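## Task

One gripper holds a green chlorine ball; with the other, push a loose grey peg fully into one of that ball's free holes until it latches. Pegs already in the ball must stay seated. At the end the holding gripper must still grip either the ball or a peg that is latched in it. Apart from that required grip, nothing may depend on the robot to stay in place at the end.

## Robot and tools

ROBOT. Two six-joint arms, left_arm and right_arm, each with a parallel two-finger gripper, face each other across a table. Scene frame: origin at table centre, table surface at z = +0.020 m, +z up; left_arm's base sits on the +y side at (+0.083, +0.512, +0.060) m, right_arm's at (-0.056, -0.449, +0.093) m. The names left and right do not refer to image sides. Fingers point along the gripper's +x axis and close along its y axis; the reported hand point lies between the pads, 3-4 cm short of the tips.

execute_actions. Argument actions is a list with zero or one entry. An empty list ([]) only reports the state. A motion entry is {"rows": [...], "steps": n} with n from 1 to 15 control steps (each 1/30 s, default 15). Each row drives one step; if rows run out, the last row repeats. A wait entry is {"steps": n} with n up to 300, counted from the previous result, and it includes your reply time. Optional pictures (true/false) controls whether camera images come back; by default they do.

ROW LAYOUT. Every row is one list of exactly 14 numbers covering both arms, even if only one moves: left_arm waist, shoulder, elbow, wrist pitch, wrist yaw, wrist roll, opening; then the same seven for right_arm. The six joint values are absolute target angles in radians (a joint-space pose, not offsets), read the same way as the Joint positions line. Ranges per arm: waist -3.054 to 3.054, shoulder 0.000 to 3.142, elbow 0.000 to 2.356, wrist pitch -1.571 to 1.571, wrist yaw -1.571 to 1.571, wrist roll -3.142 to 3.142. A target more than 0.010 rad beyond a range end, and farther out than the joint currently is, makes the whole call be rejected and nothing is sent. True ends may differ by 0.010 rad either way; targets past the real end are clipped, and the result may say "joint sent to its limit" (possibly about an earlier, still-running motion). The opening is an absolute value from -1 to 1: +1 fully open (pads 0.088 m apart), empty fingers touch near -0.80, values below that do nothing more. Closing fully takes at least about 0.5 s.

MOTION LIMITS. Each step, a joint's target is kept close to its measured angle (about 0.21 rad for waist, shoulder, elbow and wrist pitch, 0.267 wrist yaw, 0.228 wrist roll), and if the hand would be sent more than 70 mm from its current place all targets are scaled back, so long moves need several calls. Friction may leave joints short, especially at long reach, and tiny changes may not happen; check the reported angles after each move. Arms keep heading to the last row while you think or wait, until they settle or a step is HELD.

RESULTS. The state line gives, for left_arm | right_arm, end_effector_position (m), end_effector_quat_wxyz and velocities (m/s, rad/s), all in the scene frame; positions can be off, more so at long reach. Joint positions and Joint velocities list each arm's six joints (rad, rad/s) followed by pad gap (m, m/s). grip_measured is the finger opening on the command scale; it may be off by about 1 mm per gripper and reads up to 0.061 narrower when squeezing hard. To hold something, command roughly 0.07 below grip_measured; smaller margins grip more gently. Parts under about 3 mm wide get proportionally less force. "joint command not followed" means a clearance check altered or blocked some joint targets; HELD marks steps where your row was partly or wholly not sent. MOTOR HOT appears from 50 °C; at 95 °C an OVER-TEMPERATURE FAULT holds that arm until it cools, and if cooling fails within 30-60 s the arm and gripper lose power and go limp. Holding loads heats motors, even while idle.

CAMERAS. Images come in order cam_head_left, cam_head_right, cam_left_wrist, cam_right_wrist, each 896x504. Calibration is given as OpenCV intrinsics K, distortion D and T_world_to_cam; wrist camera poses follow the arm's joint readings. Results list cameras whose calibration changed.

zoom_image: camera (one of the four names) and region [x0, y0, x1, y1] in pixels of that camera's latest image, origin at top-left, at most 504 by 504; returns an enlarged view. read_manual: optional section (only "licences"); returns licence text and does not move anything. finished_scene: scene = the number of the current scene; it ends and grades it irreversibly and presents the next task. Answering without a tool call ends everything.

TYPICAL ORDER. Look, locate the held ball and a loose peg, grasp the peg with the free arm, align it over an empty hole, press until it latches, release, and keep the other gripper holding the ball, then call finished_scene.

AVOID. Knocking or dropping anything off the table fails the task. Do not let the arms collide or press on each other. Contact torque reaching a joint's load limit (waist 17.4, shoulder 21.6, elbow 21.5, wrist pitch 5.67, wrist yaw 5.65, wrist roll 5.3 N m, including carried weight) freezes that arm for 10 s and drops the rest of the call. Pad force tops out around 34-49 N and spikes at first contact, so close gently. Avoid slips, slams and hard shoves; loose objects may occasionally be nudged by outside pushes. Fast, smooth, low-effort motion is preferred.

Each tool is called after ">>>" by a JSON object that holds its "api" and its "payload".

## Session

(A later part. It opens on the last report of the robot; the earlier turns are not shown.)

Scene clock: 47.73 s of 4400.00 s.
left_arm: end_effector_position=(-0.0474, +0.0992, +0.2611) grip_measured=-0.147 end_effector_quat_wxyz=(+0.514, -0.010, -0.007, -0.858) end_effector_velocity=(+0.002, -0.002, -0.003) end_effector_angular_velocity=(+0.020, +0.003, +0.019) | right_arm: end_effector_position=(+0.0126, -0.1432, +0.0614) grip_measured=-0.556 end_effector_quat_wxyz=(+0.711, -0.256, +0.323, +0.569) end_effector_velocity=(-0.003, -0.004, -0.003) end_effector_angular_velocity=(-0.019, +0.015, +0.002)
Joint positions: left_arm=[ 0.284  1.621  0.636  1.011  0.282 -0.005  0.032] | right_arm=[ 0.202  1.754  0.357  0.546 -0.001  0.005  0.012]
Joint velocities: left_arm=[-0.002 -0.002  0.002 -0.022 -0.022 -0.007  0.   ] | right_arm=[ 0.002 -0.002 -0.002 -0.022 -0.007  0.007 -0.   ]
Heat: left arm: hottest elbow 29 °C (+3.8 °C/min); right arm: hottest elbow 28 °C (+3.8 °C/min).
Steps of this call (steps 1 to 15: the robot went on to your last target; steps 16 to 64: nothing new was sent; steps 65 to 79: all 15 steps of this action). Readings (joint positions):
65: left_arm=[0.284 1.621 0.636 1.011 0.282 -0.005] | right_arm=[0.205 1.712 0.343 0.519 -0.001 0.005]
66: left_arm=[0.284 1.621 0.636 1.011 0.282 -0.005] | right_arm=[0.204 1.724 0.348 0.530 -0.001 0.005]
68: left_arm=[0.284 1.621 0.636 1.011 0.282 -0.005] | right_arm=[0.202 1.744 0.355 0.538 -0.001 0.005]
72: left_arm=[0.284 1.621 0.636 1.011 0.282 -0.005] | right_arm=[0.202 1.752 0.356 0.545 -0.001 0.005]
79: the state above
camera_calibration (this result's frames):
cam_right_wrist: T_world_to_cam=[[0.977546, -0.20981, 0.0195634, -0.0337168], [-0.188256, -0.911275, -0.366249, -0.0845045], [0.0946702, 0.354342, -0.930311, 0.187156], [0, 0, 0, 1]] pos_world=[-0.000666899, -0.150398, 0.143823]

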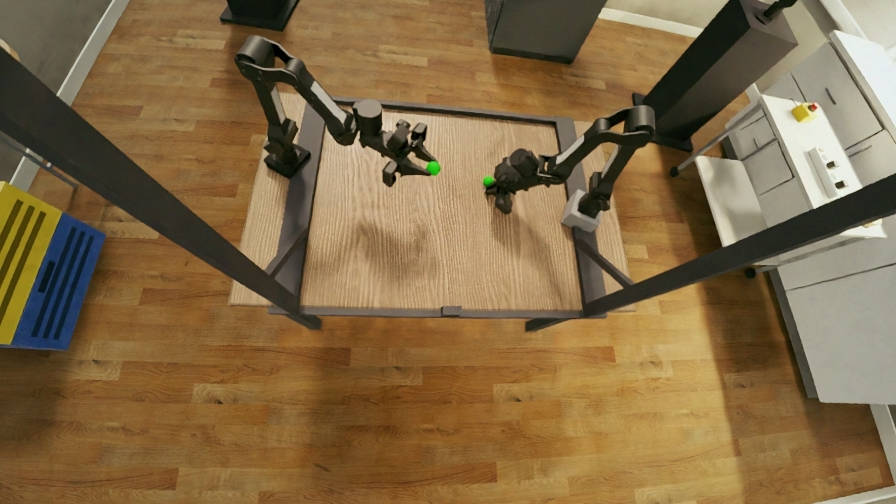

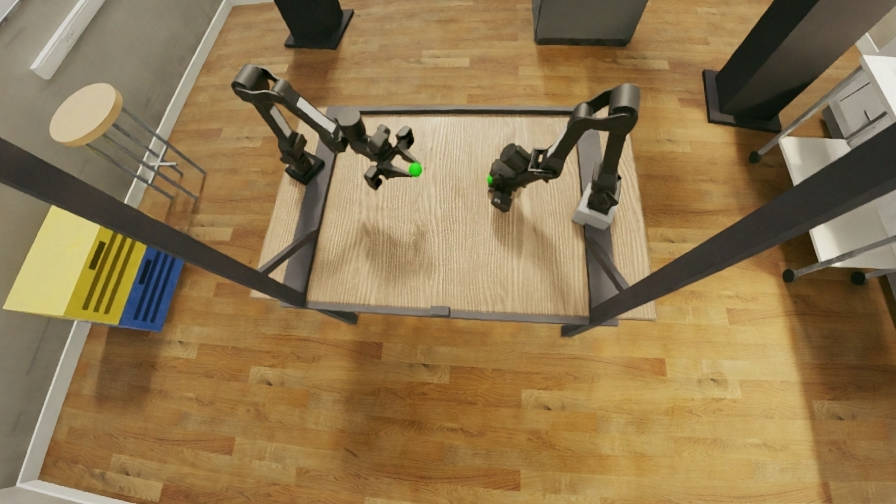

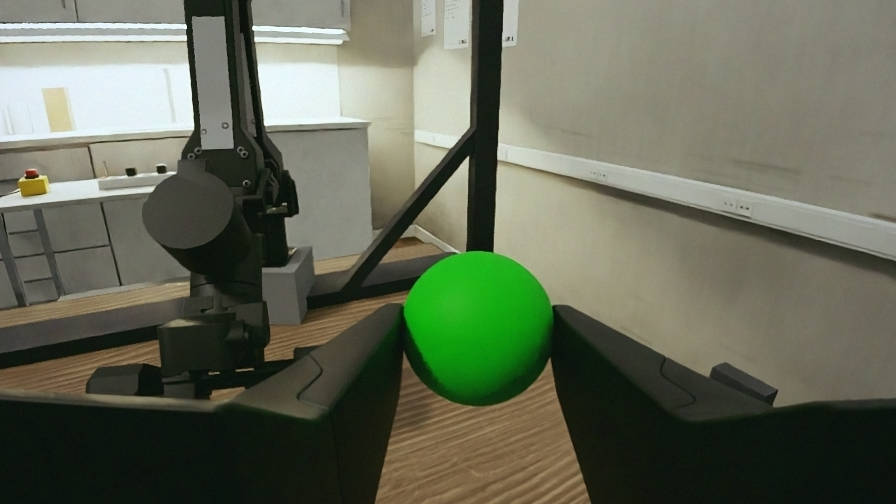

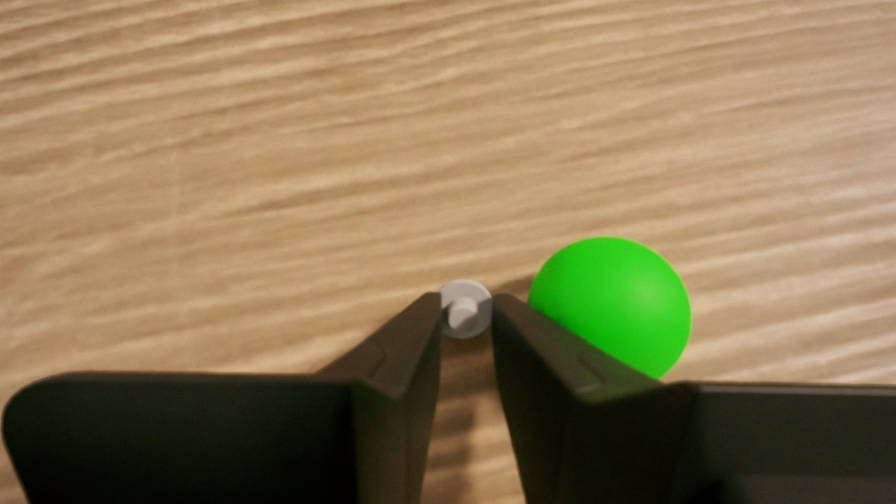

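>>> {"api": "execute_actions", "payload": {"actions": [{"rows":[[0.349,1.621,0.636,0.99,0,0,-0.22,0.199,1.762,0.366,0.55,0,0,-0.78]]}], "pictures": false}}

>>> {"api": "execute_actions", "payload": {"actions": [{"rows":[[0.349,1.621,0.636,0.99,0,0,-0.22,0.22,1.7,0.35,0.55,0,0,-0.78],[0.349,1.621,0.636,0.99,0,0,-0.22,0.24,1.6,0.33,0.55,0,0,-0.78],[0.349,1.621,0.636,0.99,0,0,-0.22,0.277,1.46,0.317,0.6,0,0,-0.78],[0.349,1.621,0.636,0.99,0,0,-0.22,0.277,1.46,0.317,1.143,0,0,-0.78]]}], "pictures": false}}

>>> {"api": "execute_actions", "payload": {"actions": [{"steps":20}]}}

Scene clock: 57.40 s of 4400.00 s.
left_arm: end_effector_position=(+0.0208, +0.0796, +0.2572) grip_measured=-0.147 end_effector_quat_wxyz=(+0.654, -0.004, -0.000, -0.756) end_effector_velocity=(+0.002, -0.000, +0.004) end_effector_angular_velocity=(-0.013, -0.005, +0.020) | right_arm: end_effector_position=(+0.0127, -0.1430, +0.0615) grip_measured=-0.727 end_effector_quat_wxyz=(+0.711, -0.256, +0.323, +0.569) end_effector_velocity=(-0.000, +0.000, +0.000) end_effector_angular_velocity=(-0.002, +0.001, +0.008)
Joint positions: left_arm=[ 0.351  1.621  0.636  0.992  0.003 -0.005  0.032] | right_arm=[ 0.202  1.754  0.357  0.547 -0.001  0.005  0.003]
Joint velocities: left_arm=[-0.002 -0.002  0.002  0.007 -0.022  0.007 -0.   ] | right_arm=[-0.002 -0.002  0.002 -0.007 -0.007 -0.007 -0.   ]
Heat: left arm: hottest elbow 30 °C (+4.2 °C/min); right arm: hottest elbow 28 °C (+3.1 °C/min).
Steps of this call (steps 1 to 15: the robot went on to your last target; steps 16 to 90: nothing new was sent; then 6.17 s passed at rest; steps 91 to 105: all 15 steps of this action). Readings (joint positions):
91: left_arm=[0.284 1.621 0.636 1.009 0.232 -0.005] | right_arm=[0.202 1.754 0.357 0.546 -0.001 0.005]
92: left_arm=[0.295 1.621 0.636 1.004 0.154 -0.005] | right_arm=[0.202 1.754 0.357 0.547 -0.001 0.005]
94: left_arm=[0.331 1.621 0.636 0.996 0.061 -0.005] | right_arm=[0.202 1.754 0.357 0.547 -0.001 0.005]
98: left_arm=[0.351 1.621 0.636 0.993 0.015 -0.005] | right_arm=[0.202 1.754 0.357 0.547 -0.001 0.005]
105: the state above

Scene clock: 57.90 s of 4400.00 s.
left_arm: end_effector_position=(+0.0209, +0.0796, +0.2572) grip_measured=-0.147 end_effector_quat_wxyz=(+0.654, -0.004, -0.000, -0.756) end_effector_velocity=(-0.002, +0.000, -0.004) end_effector_angular_velocity=(+0.013, +0.005, -0.010) | right_arm: end_effector_position=(-0.0017, -0.0867, +0.2554) grip_measured=-0.727 end_effector_quat_wxyz=(+0.757, -0.007, +0.011, +0.653) end_effector_velocity=(-0.002, +0.001, +0.046) end_effector_angular_velocity=(+0.209, -0.038, +0.010)
Joint positions: left_arm=[ 0.351  1.621  0.636  0.992  0.003 -0.005  0.032] | right_arm=[ 0.274  1.465  0.322  1.118 -0.     0.005  0.003]
Joint velocities: left_arm=[-0.002  0.002 -0.002 -0.007  0.007 -0.007 -0.   ] | right_arm=[ 0.002 -0.002 -0.002  0.212 -0.007 -0.007 -0.   ]
Heat: left arm: hottest elbow 30 °C (+4.1 °C/min); right arm: hottest elbow 28 °C (+3.1 °C/min).
Steps of this call (steps 1 to 15: all 15 steps of this action). Readings (joint positions):
1: left_arm=[0.351 1.621 0.636 0.992 0.003 -0.005] | right_arm=[0.203 1.749 0.357 0.547 -0.001 0.005]
2: left_arm=[0.351 1.621 0.636 0.992 0.003 -0.005] | right_arm=[0.209 1.727 0.352 0.545 -0.001 0.005]
4: left_arm=[0.351 1.621 0.636 0.992 0.003 -0.005] | right_arm=[0.239 1.635 0.327 0.589 -0.000 0.005]
8: left_arm=[0.351 1.621 0.636 0.992 0.003 -0.005] | right_arm=[0.269 1.498 0.322 0.848 -0.000 0.005]
15: the state above

Scene clock: 58.57 s of 4400.00 s.
left_arm: end_effector_position=(+0.0209, +0.0796, +0.2572) grip_measured=-0.147 end_effector_quat_wxyz=(+0.654, -0.004, -0.000, -0.756) end_effector_velocity=(+0.002, +0.000, -0.005) end_effector_angular_velocity=(+0.023, +0.004, +0.010) | right_arm: end_effector_position=(-0.0018, -0.0866, +0.2601) grip_measured=-0.727 end_effector_quat_wxyz=(+0.757, +0.000, +0.003, +0.653) end_effector_velocity=(-0.000, +0.000, +0.003) end_effector_angular_velocity=(+0.013, +0.005, +0.005)
Joint positions: left_arm=[ 0.351  1.621  0.636  0.992  0.003 -0.005  0.032] | right_arm=[ 0.274  1.465  0.322  1.139 -0.     0.005  0.003]
Joint velocities: left_arm=[ 0.002 -0.002 -0.002 -0.022 -0.007 -0.007 -0.   ] | right_arm=[-0.002 -0.002  0.002  0.007 -0.007  0.007 -0.   ]
Heat: left arm: hottest elbow 30 °C (+4.1 °C/min); right arm: hottest wrist pitch 29 °C (+4.1 °C/min).
Steps of this call (steps 1 to 20: the robot went on to your last target). Readings (joint positions):
1: left_arm=[0.351 1.621 0.636 0.992 0.003 -0.005] | right_arm=[0.274 1.465 0.322 1.124 -0.000 0.005]
2: left_arm=[0.351 1.621 0.636 0.992 0.003 -0.005] | right_arm=[0.274 1.465 0.322 1.129 -0.000 0.005]
4: left_arm=[0.351 1.621 0.636 0.992 0.003 -0.005] | right_arm=[0.274 1.465 0.322 1.136 -0.000 0.005]
8: left_arm=[0.351 1.621 0.636 0.992 0.003 -0.005] | right_arm=[0.274 1.465 0.322 1.139 -0.000 0.005]
20: the state above
camera_calibration (this result's frames):
cam_left_wrist: T_world_to_cam=[[-0.988585, 0.150077, 0.013313, 0.00761993], [0.0388606, 0.339355, -0.939855, 0.244102], [-0.145568, -0.928609, -0.341313, 0.240603], [0, 0, 0, 1]] pos_world=[0.0330711, 0.139445, 0.31144]
cam_right_wrist: T_world_to_cam=[[0.987498, -0.156464, 0.0191538, -0.00687011], [-0.0358079, -0.340993, -0.939384, 0.235946], [0.153511, 0.926954, -0.342332, 0.250107], [0, 0, 0, 1]] pos_world=[-0.0231611, -0.152457, 0.307395]

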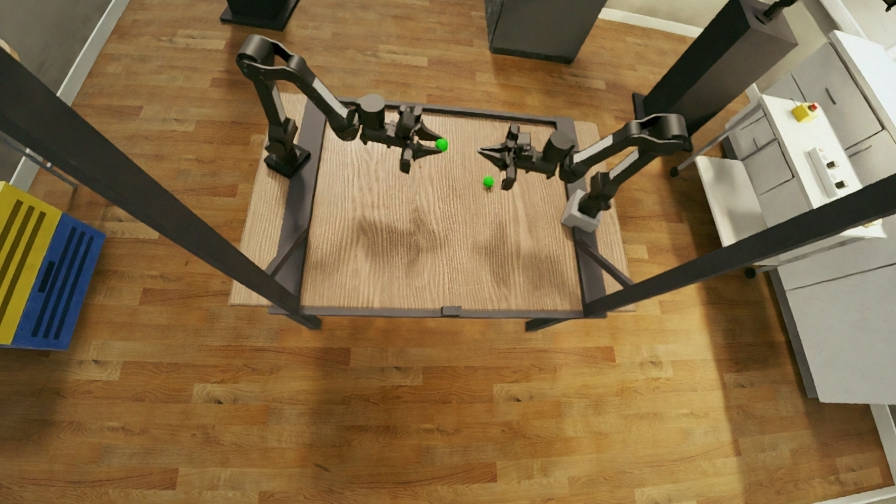

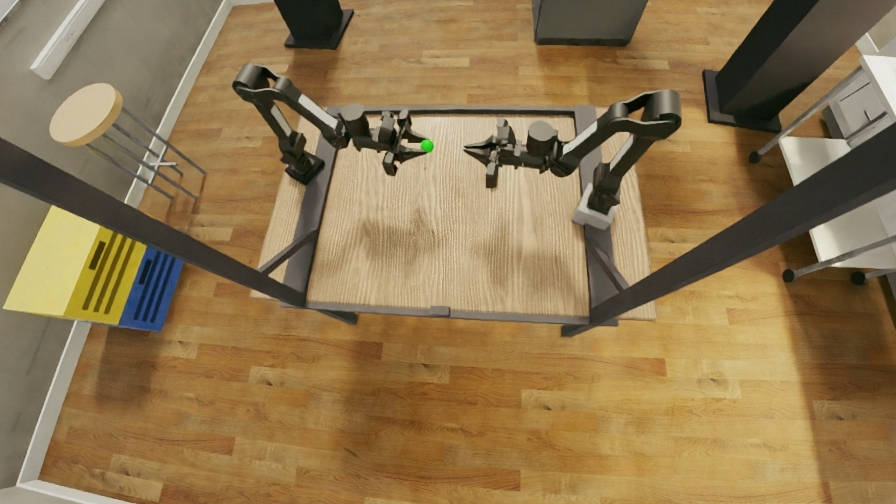

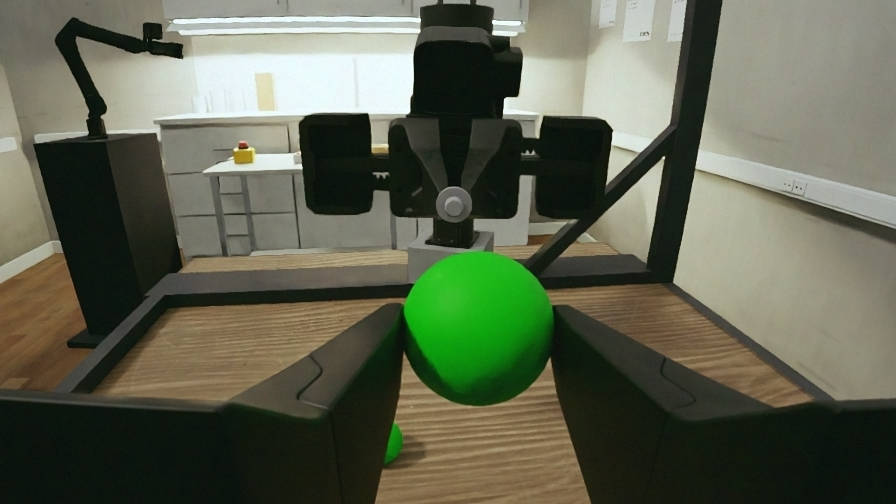

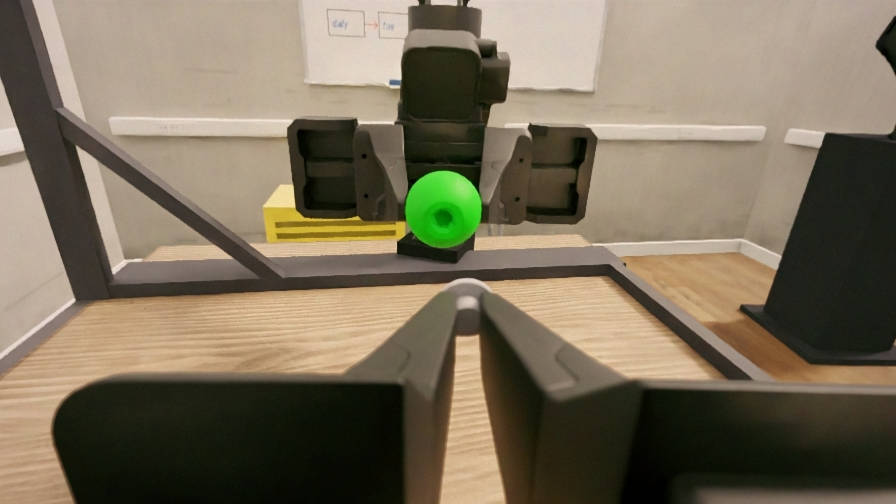

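>>> {"api": "execute_actions", "payload": {"actions": [{"rows":[[0.349,1.621,0.636,0.99,0,0,-0.22,0.289,1.684,0.54,1.146,0,0,-0.8]]}]}}

>>> {"api": "zoom_image", "payload": {"camera": "cam_right_wrist", "region": [340, 160, 600, 360]}}

>>> {"api": "zoom_image", "payload": {"camera": "cam_head_left", "region": [410, 120, 490, 170]}}

Scene clock: 62.20 s of 4400.00 s.
left_arm: end_effector_position=(+0.0209, +0.0796, +0.2572) grip_measured=-0.147 end_effector_quat_wxyz=(+0.654, -0.004, -0.000, -0.756) end_effector_velocity=(+0.006, -0.001, +0.007) end_effector_angular_velocity=(-0.026, +0.011, +0.039) | right_arm: end_effector_position=(+0.0013, -0.0320, +0.2598) grip_measured=-0.727 end_effector_quat_wxyz=(+0.753, +0.001, +0.003, +0.658) end_effector_velocity=(-0.002, +0.001, -0.005) end_effector_angular_velocity=(-0.023, -0.004, +0.010)
Joint positions: left_arm=[ 0.351  1.621  0.636  0.992  0.003 -0.005  0.032] | right_arm=[ 0.286  1.675  0.528  1.143 -0.     0.005  0.003]
Joint velocities: left_arm=[ 0.002 -0.002  0.002  0.022 -0.037 -0.007 -0.   ] | right_arm=[ 0.002  0.002  0.002 -0.022 -0.007 -0.007 -0.   ]
Heat: left arm: hottest elbow 30 °C (+4.1 °C/min); right arm: hottest wrist pitch 29 °C (+4.1 °C/min).
Steps of this call (steps 1 to 15: the robot went on to your last target; steps 16 to 90: nothing new was sent; then 0.13 s passed at rest; steps 91 to 105: all 15 steps of this action). Readings (joint positions):
91: left_arm=[0.351 1.621 0.636 0.992 0.003 -0.005] | right_arm=[0.275 1.496 0.347 1.144 -0.000 0.005]
92: left_arm=[0.351 1.621 0.636 0.992 0.003 -0.005] | right_arm=[0.278 1.547 0.399 1.147 -0.000 0.005]
94: left_arm=[0.351 1.621 0.636 0.992 0.003 -0.005] | right_arm=[0.283 1.634 0.489 1.143 -0.000 0.005]
98: left_arm=[0.351 1.621 0.636 0.992 0.003 -0.005] | right_arm=[0.286 1.669 0.522 1.143 -0.000 0.005]
105: the state above
camera_calibration (this result's frames):
cam_left_wrist: T_world_to_cam=[[-0.988585, 0.150077, 0.013313, 0.00761993], [0.0388606, 0.339355, -0.939855, 0.244102], [-0.145568, -0.928609, -0.341313, 0.240603], [0, 0, 0, 1]] pos_world=[0.0330711, 0.139445, 0.31144]
cam_right_wrist: T_world_to_cam=[[0.989277, -0.14479, 0.0191462, -0.000971627], [-0.0316762, -0.340682, -0.939645, 0.254439], [0.142573, 0.928963, -0.341615, 0.198784], [0, 0, 0, 1]] pos_world=[-0.0193204, -0.0981207, 0.307008]

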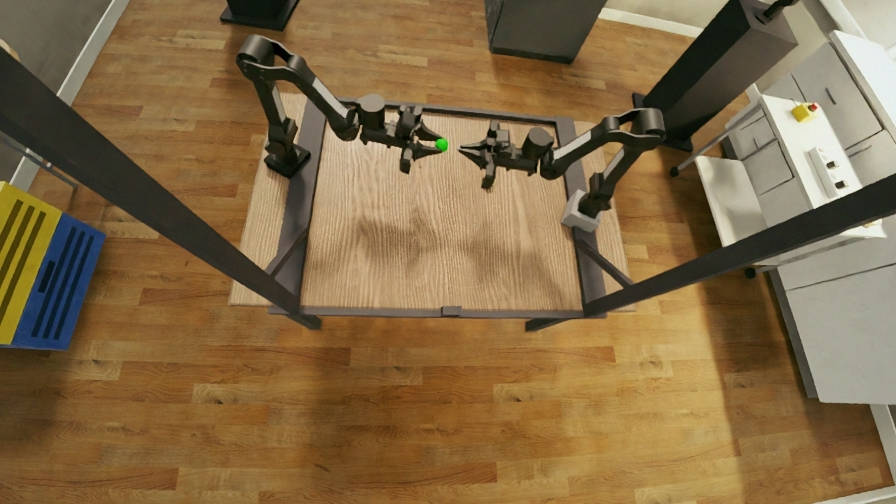

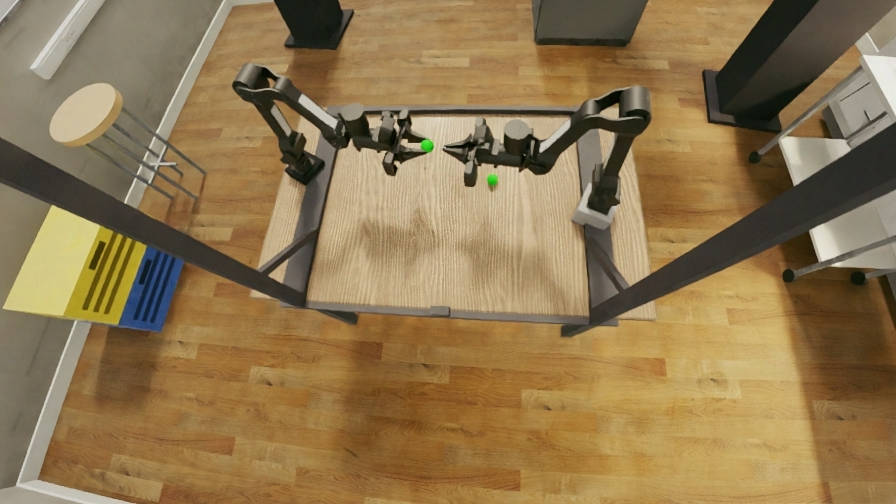

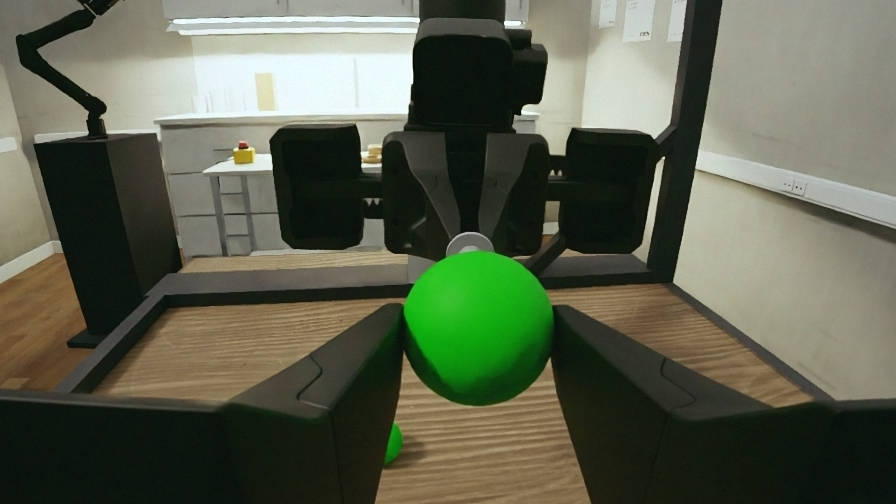

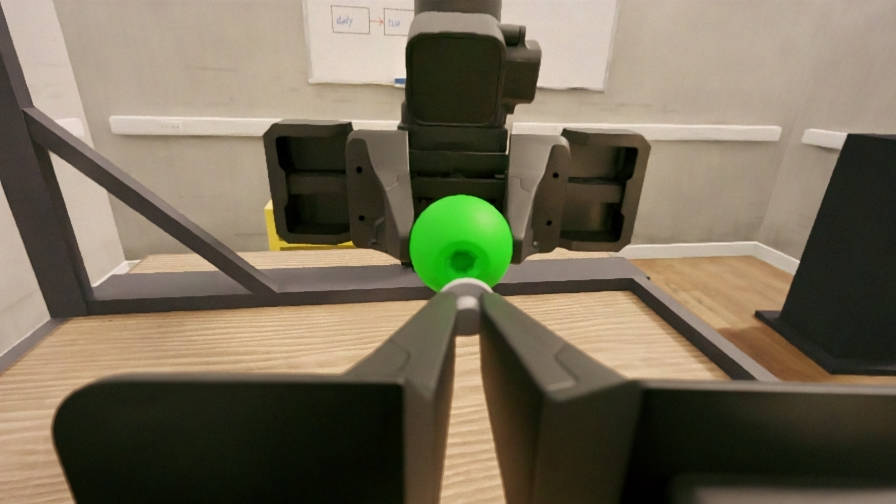

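Region (340, 160, 600, 360) of cam_right_wrist's 896x504 image, scaled by 1.938, with more detail than that image has; it fills the top 388 rows of this view, and the rest is white.

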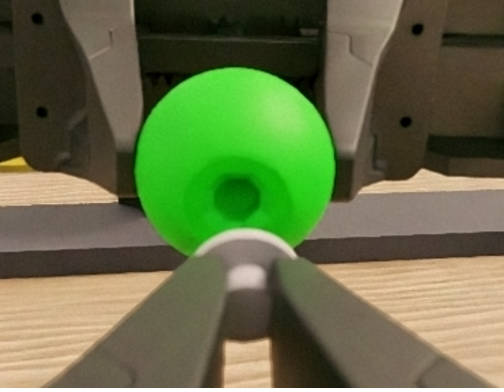

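Region (410, 120, 490, 170) of cam_head_left's 896x504 image, scaled by 6.300, with more detail than that image has; it fills the top 315 rows of this view, and the rest is white.

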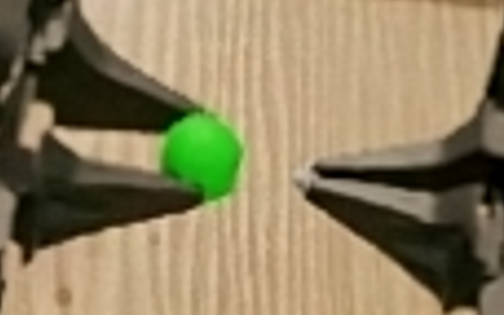

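>>> {"api": "execute_actions", "payload": {"actions": [{"rows":[[0.349,1.621,0.636,0.99,0,0,-0.22,0.289,1.739,0.607,1.126,0,0,-0.8]]}]}}

>>> {"api": "zoom_image", "payload": {"camera": "cam_right_wrist", "region": [340, 160, 600, 360]}}

>>> {"api": "zoom_image", "payload": {"camera": "cam_head_left", "region": [410, 120, 490, 170]}}

Scene clock: 68.37 s of 4400.00 s.
left_arm: end_effector_position=(+0.0209, +0.0796, +0.2572) grip_measured=-0.147 end_effector_quat_wxyz=(+0.654, -0.004, -0.000, -0.756) end_effector_velocity=(+0.000, +0.002, -0.005) end_effector_angular_velocity=(+0.023, +0.004, +0.005) | right_arm: end_effector_position=(+0.0035, -0.0152, +0.2589) grip_measured=-0.727 end_effector_quat_wxyz=(+0.753, -0.001, +0.005, +0.658) end_effector_velocity=(-0.002, -0.000, -0.004) end_effector_angular_velocity=(-0.015, -0.020, +0.010)
Joint positions: left_arm=[ 0.351  1.621  0.636  0.992  0.003 -0.005  0.032] | right_arm=[ 0.286  1.73   0.595  1.127 -0.     0.005  0.003]
Joint velocities: left_arm=[-0.002 -0.007 -0.007 -0.022 -0.007 -0.007  0.   ] | right_arm=[ 0.002  0.002 -0.002 -0.007 -0.007 -0.022 -0.   ]
Heat: left arm: hottest elbow 30 °C (+3.0 °C/min); right arm: hottest wrist pitch 30 °C (+4.0 °C/min).
Steps of this call (steps 1 to 15: the robot went on to your last target; steps 16 to 90: nothing new was sent; then 2.67 s passed at rest; steps 91 to 105: all 15 steps of this action). Readings (joint positions):
91: left_arm=[0.351 1.621 0.636 0.992 0.003 -0.005] | right_arm=[0.286 1.685 0.538 1.143 -0.000 0.005]
92: left_arm=[0.351 1.621 0.636 0.992 0.003 -0.005] | right_arm=[0.286 1.699 0.557 1.138 -0.000 0.005]
94: left_arm=[0.351 1.621 0.636 0.992 0.003 -0.005] | right_arm=[0.286 1.721 0.584 1.131 -0.000 0.005]
98: left_arm=[0.351 1.621 0.636 0.992 0.003 -0.005] | right_arm=[0.286 1.729 0.593 1.127 -0.000 0.005]
105: the state above
camera_calibration (this result's frames):
cam_left_wrist: T_world_to_cam=[[-0.988585, 0.150077, 0.013313, 0.00761993], [0.0388606, 0.339355, -0.939855, 0.244102], [-0.145568, -0.928609, -0.341313, 0.240603], [0, 0, 0, 1]] pos_world=[0.0330711, 0.139445, 0.31144]
cam_right_wrist: T_world_to_cam=[[0.989288, -0.14471, 0.0191878, -0.000795559], [-0.032208, -0.344586, -0.938202, 0.258912], [0.142379, 0.927534, -0.345556, 0.183603], [0, 0, 0, 1]] pos_world=[-0.0170151, -0.0811955, 0.306372]

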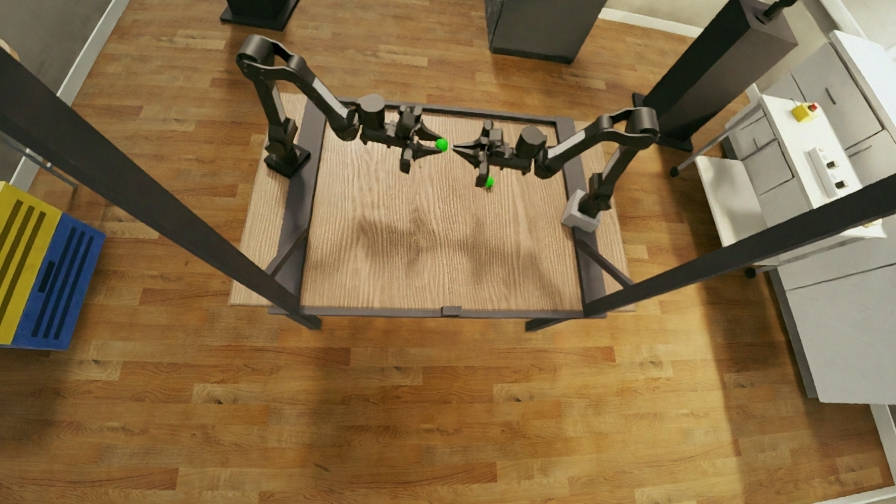

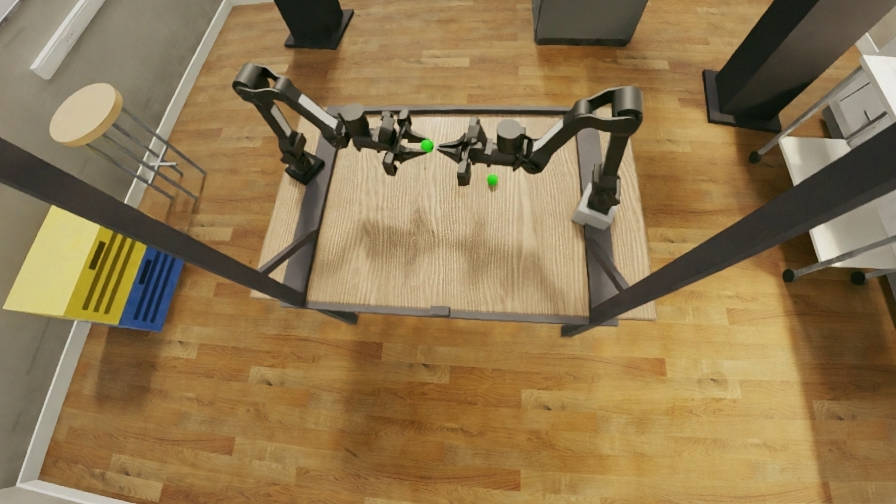

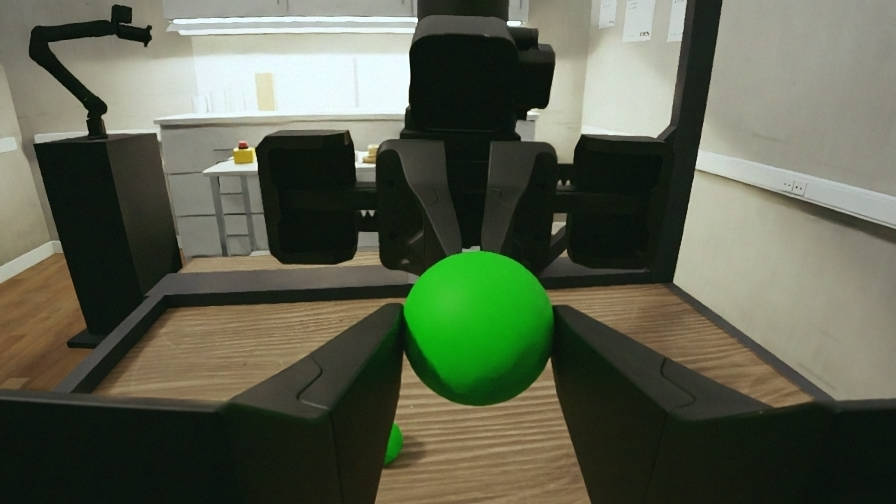

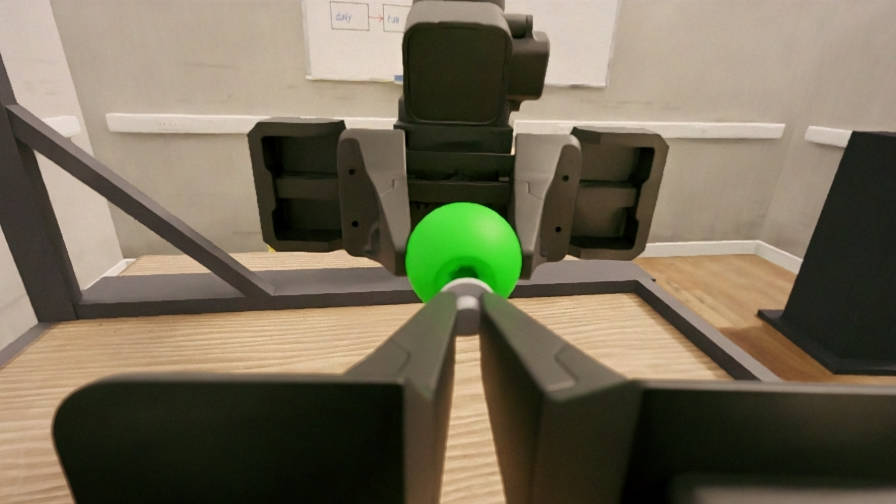

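Region (340, 160, 600, 360) of cam_right_wrist's 896x504 image, scaled by 1.938, with more detail than that image has; it fills the top 388 rows of this view, and the rest is white.

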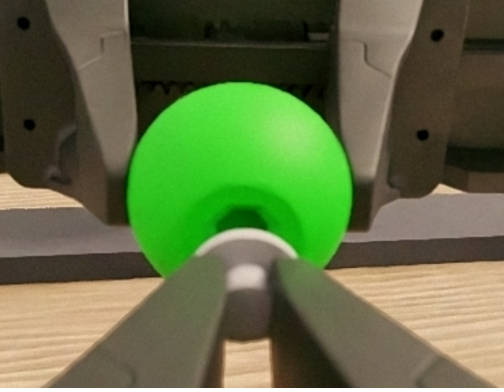

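Region (410, 120, 490, 170) of cam_head_left's 896x504 image, scaled by 6.300, with more detail than that image has; it fills the top 315 rows of this view, and the rest is white.

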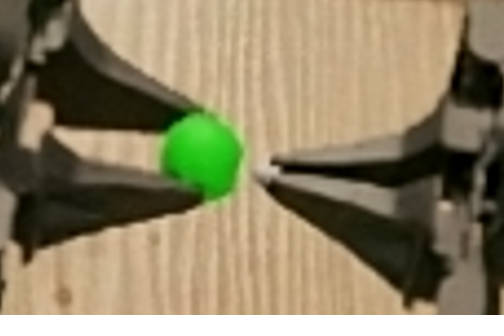

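Rolling the hand 90° gives a direct height check.

>>> {"api": "execute_actions", "payload": {"actions": [{"rows":[[0.349,1.621,0.636,0.99,0,0,-0.22,0.289,1.739,0.607,1.126,0,1.571,-0.8]]}], "pictures": false}}

>>> {"api": "execute_actions", "payload": {"actions": [{"steps":25}]}}

>>> {"api": "zoom_image", "payload": {"camera": "cam_right_wrist", "region": [340, 160, 600, 360]}}

Scene clock: 71.47 s of 4400.00 s.
left_arm: end_effector_position=(+0.0209, +0.0796, +0.2572) grip_measured=-0.147 end_effector_quat_wxyz=(+0.654, -0.004, -0.000, -0.756) end_effector_velocity=(+0.000, +0.001, -0.002) end_effector_angular_velocity=(+0.010, +0.021, -0.005) | right_arm: end_effector_position=(+0.0032, -0.0152, +0.2588) grip_measured=-0.727 end_effector_quat_wxyz=(+0.658, +0.367, +0.325, +0.572) end_effector_velocity=(+0.002, -0.001, +0.002) end_effector_angular_velocity=(+0.281, +2.024, -0.027)
Joint positions: left_arm=[ 0.351  1.621  0.636  0.992  0.003 -0.005  0.032] | right_arm=[ 0.287  1.73   0.595  1.127 -0.     1.025  0.003]
Joint velocities: left_arm=[ 0.002 -0.002 -0.002 -0.007  0.007 -0.022  0.   ] | right_arm=[-0.002 -0.002 -0.002  0.007  0.007  2.044 -0.   ]
Heat: left arm: hottest elbow 30 °C (+3.0 °C/min); right arm: hottest wrist pitch 30 °C (+3.0 °C/min).
Steps of this call (steps 1 to 15: the robot went on to your last target; steps 16 to 78: nothing new was sent; steps 79 to 93: all 15 steps of this action). Readings (joint positions):
79: left_arm=[0.351 1.621 0.636 0.992 0.003 -0.005] | right_arm=[0.286 1.730 0.595 1.127 -0.000 0.056]
80: left_arm=[0.351 1.621 0.636 0.992 0.003 -0.005] | right_arm=[0.287 1.730 0.595 1.127 -0.000 0.126]
82: left_arm=[0.351 1.621 0.636 0.992 0.003 -0.005] | right_arm=[0.287 1.730 0.595 1.127 -0.000 0.265]
86: left_arm=[0.351 1.621 0.636 0.992 0.003 -0.005] | right_arm=[0.287 1.730 0.595 1.127 -0.000 0.543]
93: the state above

Scene clock: 72.30 s of 4400.00 s.
left_arm: end_effector_position=(+0.0209, +0.0796, +0.2572) grip_measured=-0.147 end_effector_quat_wxyz=(+0.654, -0.004, -0.000, -0.756) end_effector_velocity=(-0.002, +0.001, +0.002) end_effector_angular_velocity=(-0.006, +0.008, -0.010) | right_arm: end_effector_position=(+0.0032, -0.0152, +0.2588) grip_measured=-0.727 end_effector_quat_wxyz=(+0.536, +0.529, +0.466, +0.464) end_effector_velocity=(-0.000, -0.001, -0.001) end_effector_angular_velocity=(-0.008, -0.006, +0.005)
Joint positions: left_arm=[ 0.351  1.621  0.636  0.992  0.003 -0.005  0.032] | right_arm=[ 0.287  1.73   0.595  1.127 -0.     1.565  0.003]
Joint velocities: left_arm=[-0.002 -0.002 -0.002  0.007  0.007 -0.007 -0.   ] | right_arm=[-0.002 -0.002 -0.002 -0.007 -0.007 -0.007 -0.   ]
Heat: left arm: hottest elbow 30 °C (+3.0 °C/min); right arm: hottest wrist pitch 30 °C (+3.0 °C/min).
Steps of this call (steps 1 to 25: the robot went on to your last target). Readings (joint positions):
1: left_arm=[0.351 1.621 0.636 0.992 0.003 -0.005] | right_arm=[0.287 1.730 0.595 1.127 -0.000 1.095]
2: left_arm=[0.351 1.621 0.636 0.992 0.003 -0.005] | right_arm=[0.287 1.730 0.595 1.127 -0.000 1.163]
4: left_arm=[0.351 1.621 0.636 0.992 0.003 -0.005] | right_arm=[0.287 1.730 0.595 1.127 -0.000 1.302]
8: left_arm=[0.351 1.621 0.636 0.992 0.003 -0.005] | right_arm=[0.287 1.730 0.595 1.127 -0.000 1.506]
25: the state above
camera_calibration (this result's frames):
cam_left_wrist: T_world_to_cam=[[-0.988585, 0.150077, 0.013313, 0.00761993], [0.0388606, 0.339355, -0.939855, 0.244102], [-0.145568, -0.928609, -0.341313, 0.240603], [0, 0, 0, 1]] pos_world=[0.0330711, 0.139445, 0.31144]
cam_right_wrist: T_world_to_cam=[[0.0265627, -0.0220897, -0.999403, 0.268111], [-0.977602, -0.209375, -0.0213555, 0.0266385], [-0.208778, 0.977586, -0.0271565, 0.103063], [0, 0, 0, 1]] pos_world=[0.0404373, -0.0892528, 0.271319]

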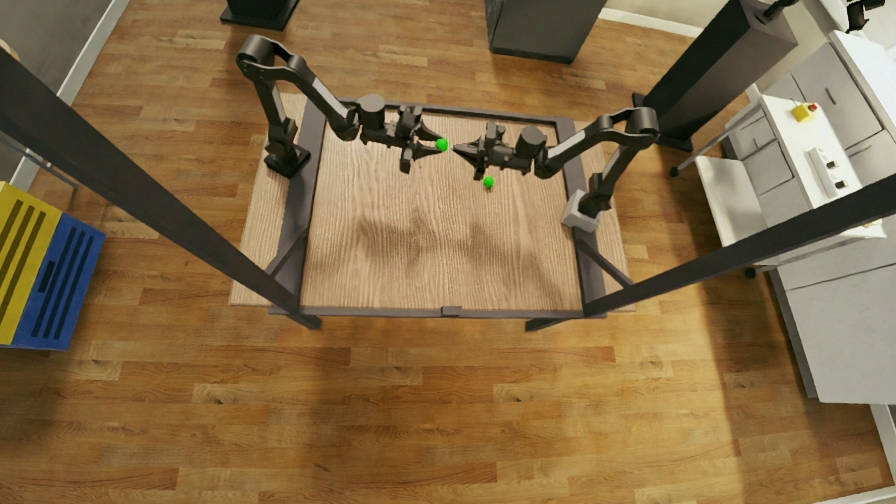

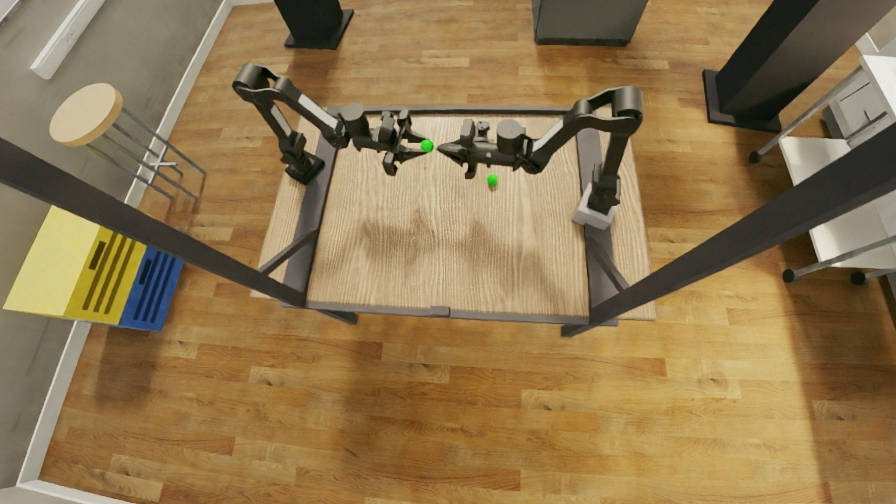

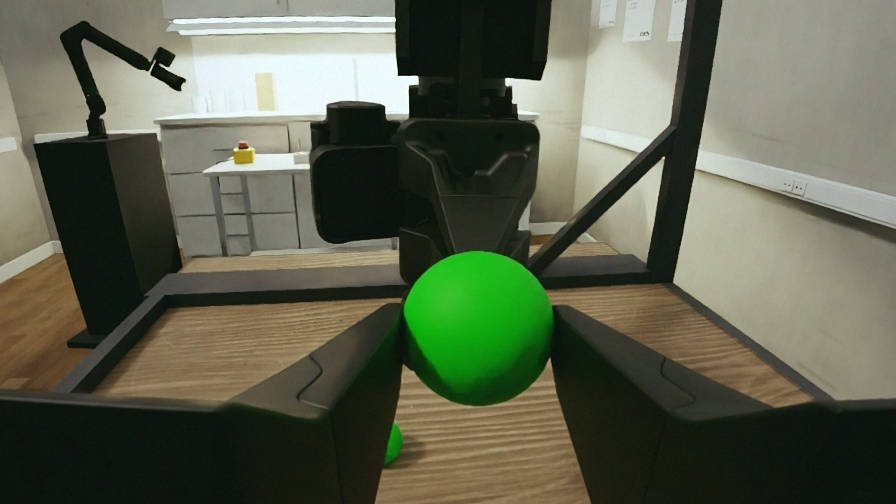

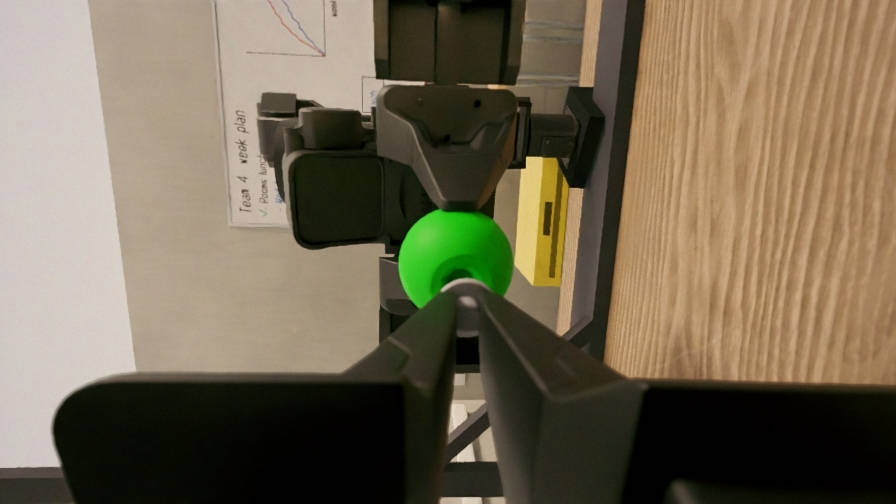

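Region (340, 160, 600, 360) of cam_right_wrist's 896x504 image, scaled by 1.938, with more detail than that image has; it fills the top 388 rows of this view, and the rest is white.

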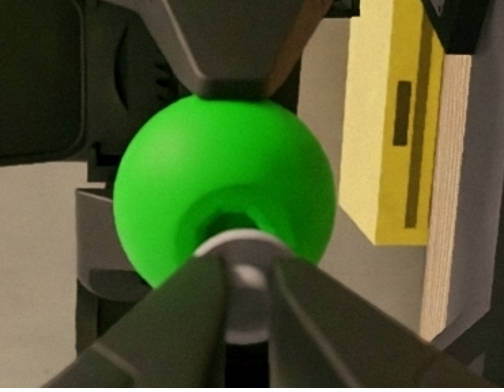

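>>> {"api": "execute_actions", "payload": {"actions": [{"rows":[[0.349,1.621,0.636,0.99,0,0,-0.22,0.289,1.764,0.64,1.127,0,1.571,-0.8]]}]}}

>>> {"api": "zoom_image", "payload": {"camera": "cam_right_wrist", "region": [340, 160, 600, 360]}}

>>> {"api": "zoom_image", "payload": {"camera": "cam_head_left", "region": [410, 120, 490, 170]}}

Scene clock: 77.80 s of 4400.00 s.
left_arm: end_effector_position=(+0.0209, +0.0796, +0.2572) grip_measured=-0.147 end_effector_quat_wxyz=(+0.654, -0.004, -0.000, -0.756) end_effector_velocity=(-0.002, +0.001, +0.002) end_effector_angular_velocity=(-0.001, +0.008, -0.010) | right_arm: end_effector_position=(+0.0043, -0.0075, +0.2603) grip_measured=-0.727 end_effector_quat_wxyz=(+0.534, +0.531, +0.464, +0.466) end_effector_velocity=(-0.000, -0.001, -0.001) end_effector_angular_velocity=(-0.010, -0.021, +0.005)
Joint positions: left_arm=[ 0.351  1.621  0.636  0.992  0.003 -0.005  0.032] | right_arm=[ 0.287  1.755  0.627  1.127 -0.     1.565  0.003]
Joint velocities: left_arm=[-0.002 -0.007  0.002 -0.007  0.007 -0.007 -0.   ] | right_arm=[-0.002 -0.002 -0.002 -0.007 -0.007 -0.022 -0.   ]
Heat: left arm: hottest elbow 30 °C (+2.0 °C/min); right arm: hottest wrist pitch 30 °C (+2.0 °C/min).
Steps of this call (steps 1 to 15: the robot went on to your last target; steps 16 to 90: nothing new was sent; then 2.00 s passed at rest; steps 91 to 105: all 15 steps of this action). Readings (joint positions):
91: left_arm=[0.351 1.621 0.636 0.992 0.003 -0.005] | right_arm=[0.287 1.734 0.600 1.127 -0.000 1.565]
92: left_arm=[0.351 1.621 0.636 0.992 0.003 -0.005] | right_arm=[0.287 1.741 0.609 1.127 -0.000 1.565]
94: left_arm=[0.351 1.621 0.636 0.992 0.003 -0.005] | right_arm=[0.287 1.751 0.622 1.127 -0.000 1.565]
98: left_arm=[0.351 1.621 0.636 0.992 0.003 -0.005] | right_arm=[0.287 1.754 0.626 1.127 -0.000 1.565]
105: the state above
camera_calibration (this result's frames):
cam_left_wrist: T_world_to_cam=[[-0.988585, 0.150077, 0.013313, 0.00761993], [0.0388606, 0.339355, -0.939855, 0.244102], [-0.145568, -0.928609, -0.341313, 0.240603], [0, 0, 0, 1]] pos_world=[0.0330711, 0.139445, 0.31144]
cam_right_wrist: T_world_to_cam=[[0.0274837, -0.015289, -0.999505, 0.269794], [-0.977581, -0.209222, -0.0236805, 0.0299191], [-0.208756, 0.977749, -0.0206964, 0.0940809], [0, 0, 0, 1]] pos_world=[0.0414734, -0.0816029, 0.272316]

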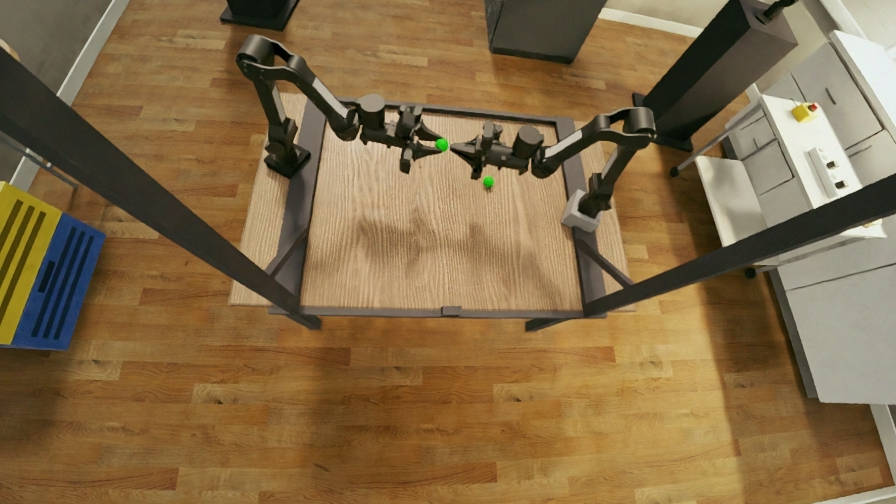

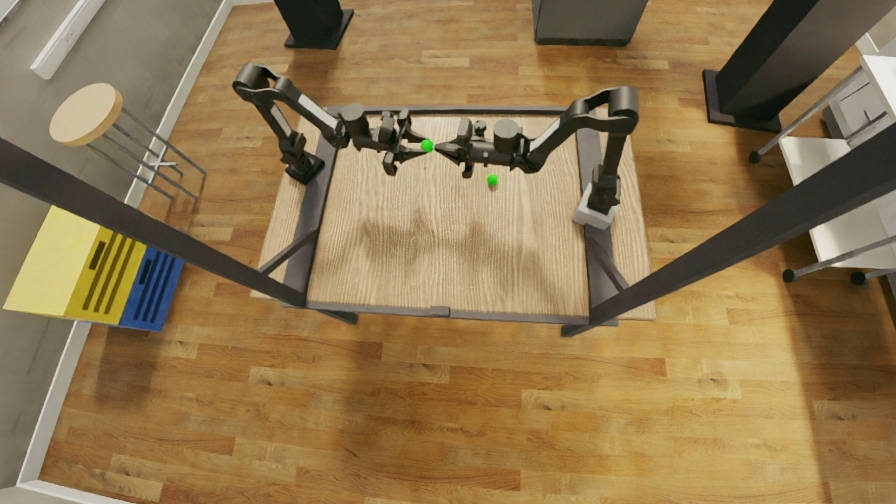

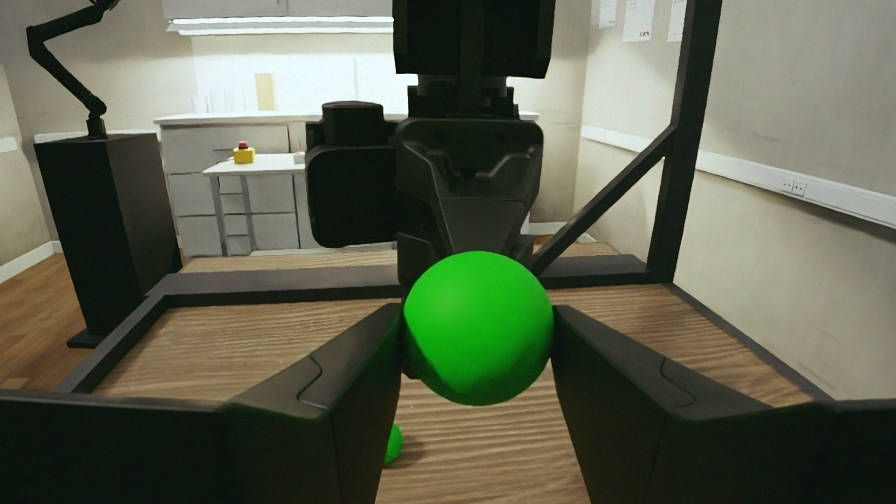

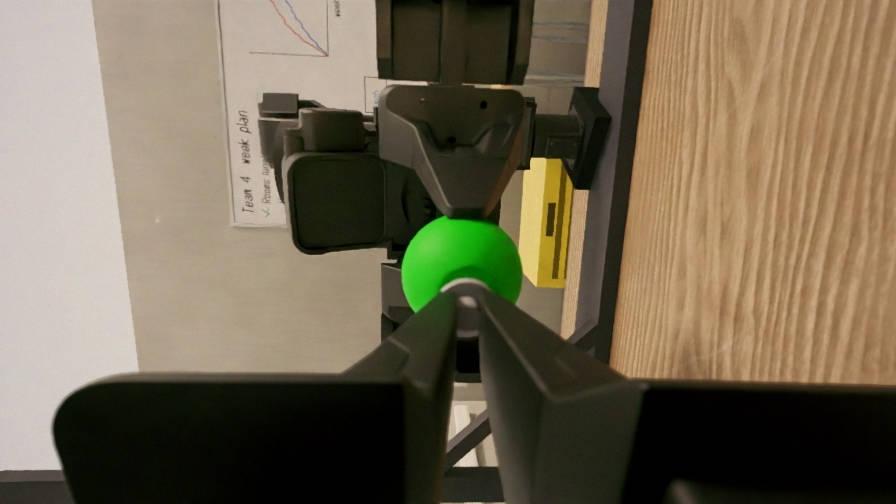

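Region (340, 160, 600, 360) of cam_right_wrist's 896x504 image, scaled by 1.938, with more detail than that image has; it fills the top 388 rows of this view, and the rest is white.

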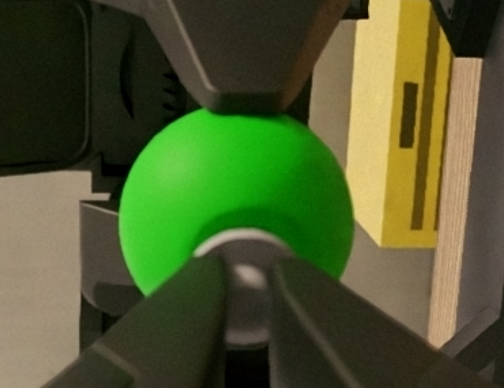

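Region (410, 120, 490, 170) of cam_head_left's 896x504 image, scaled by 6.300, with more detail than that image has; it fills the top 315 rows of this view, and the rest is white.

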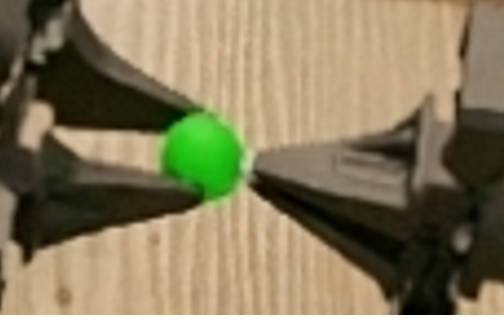

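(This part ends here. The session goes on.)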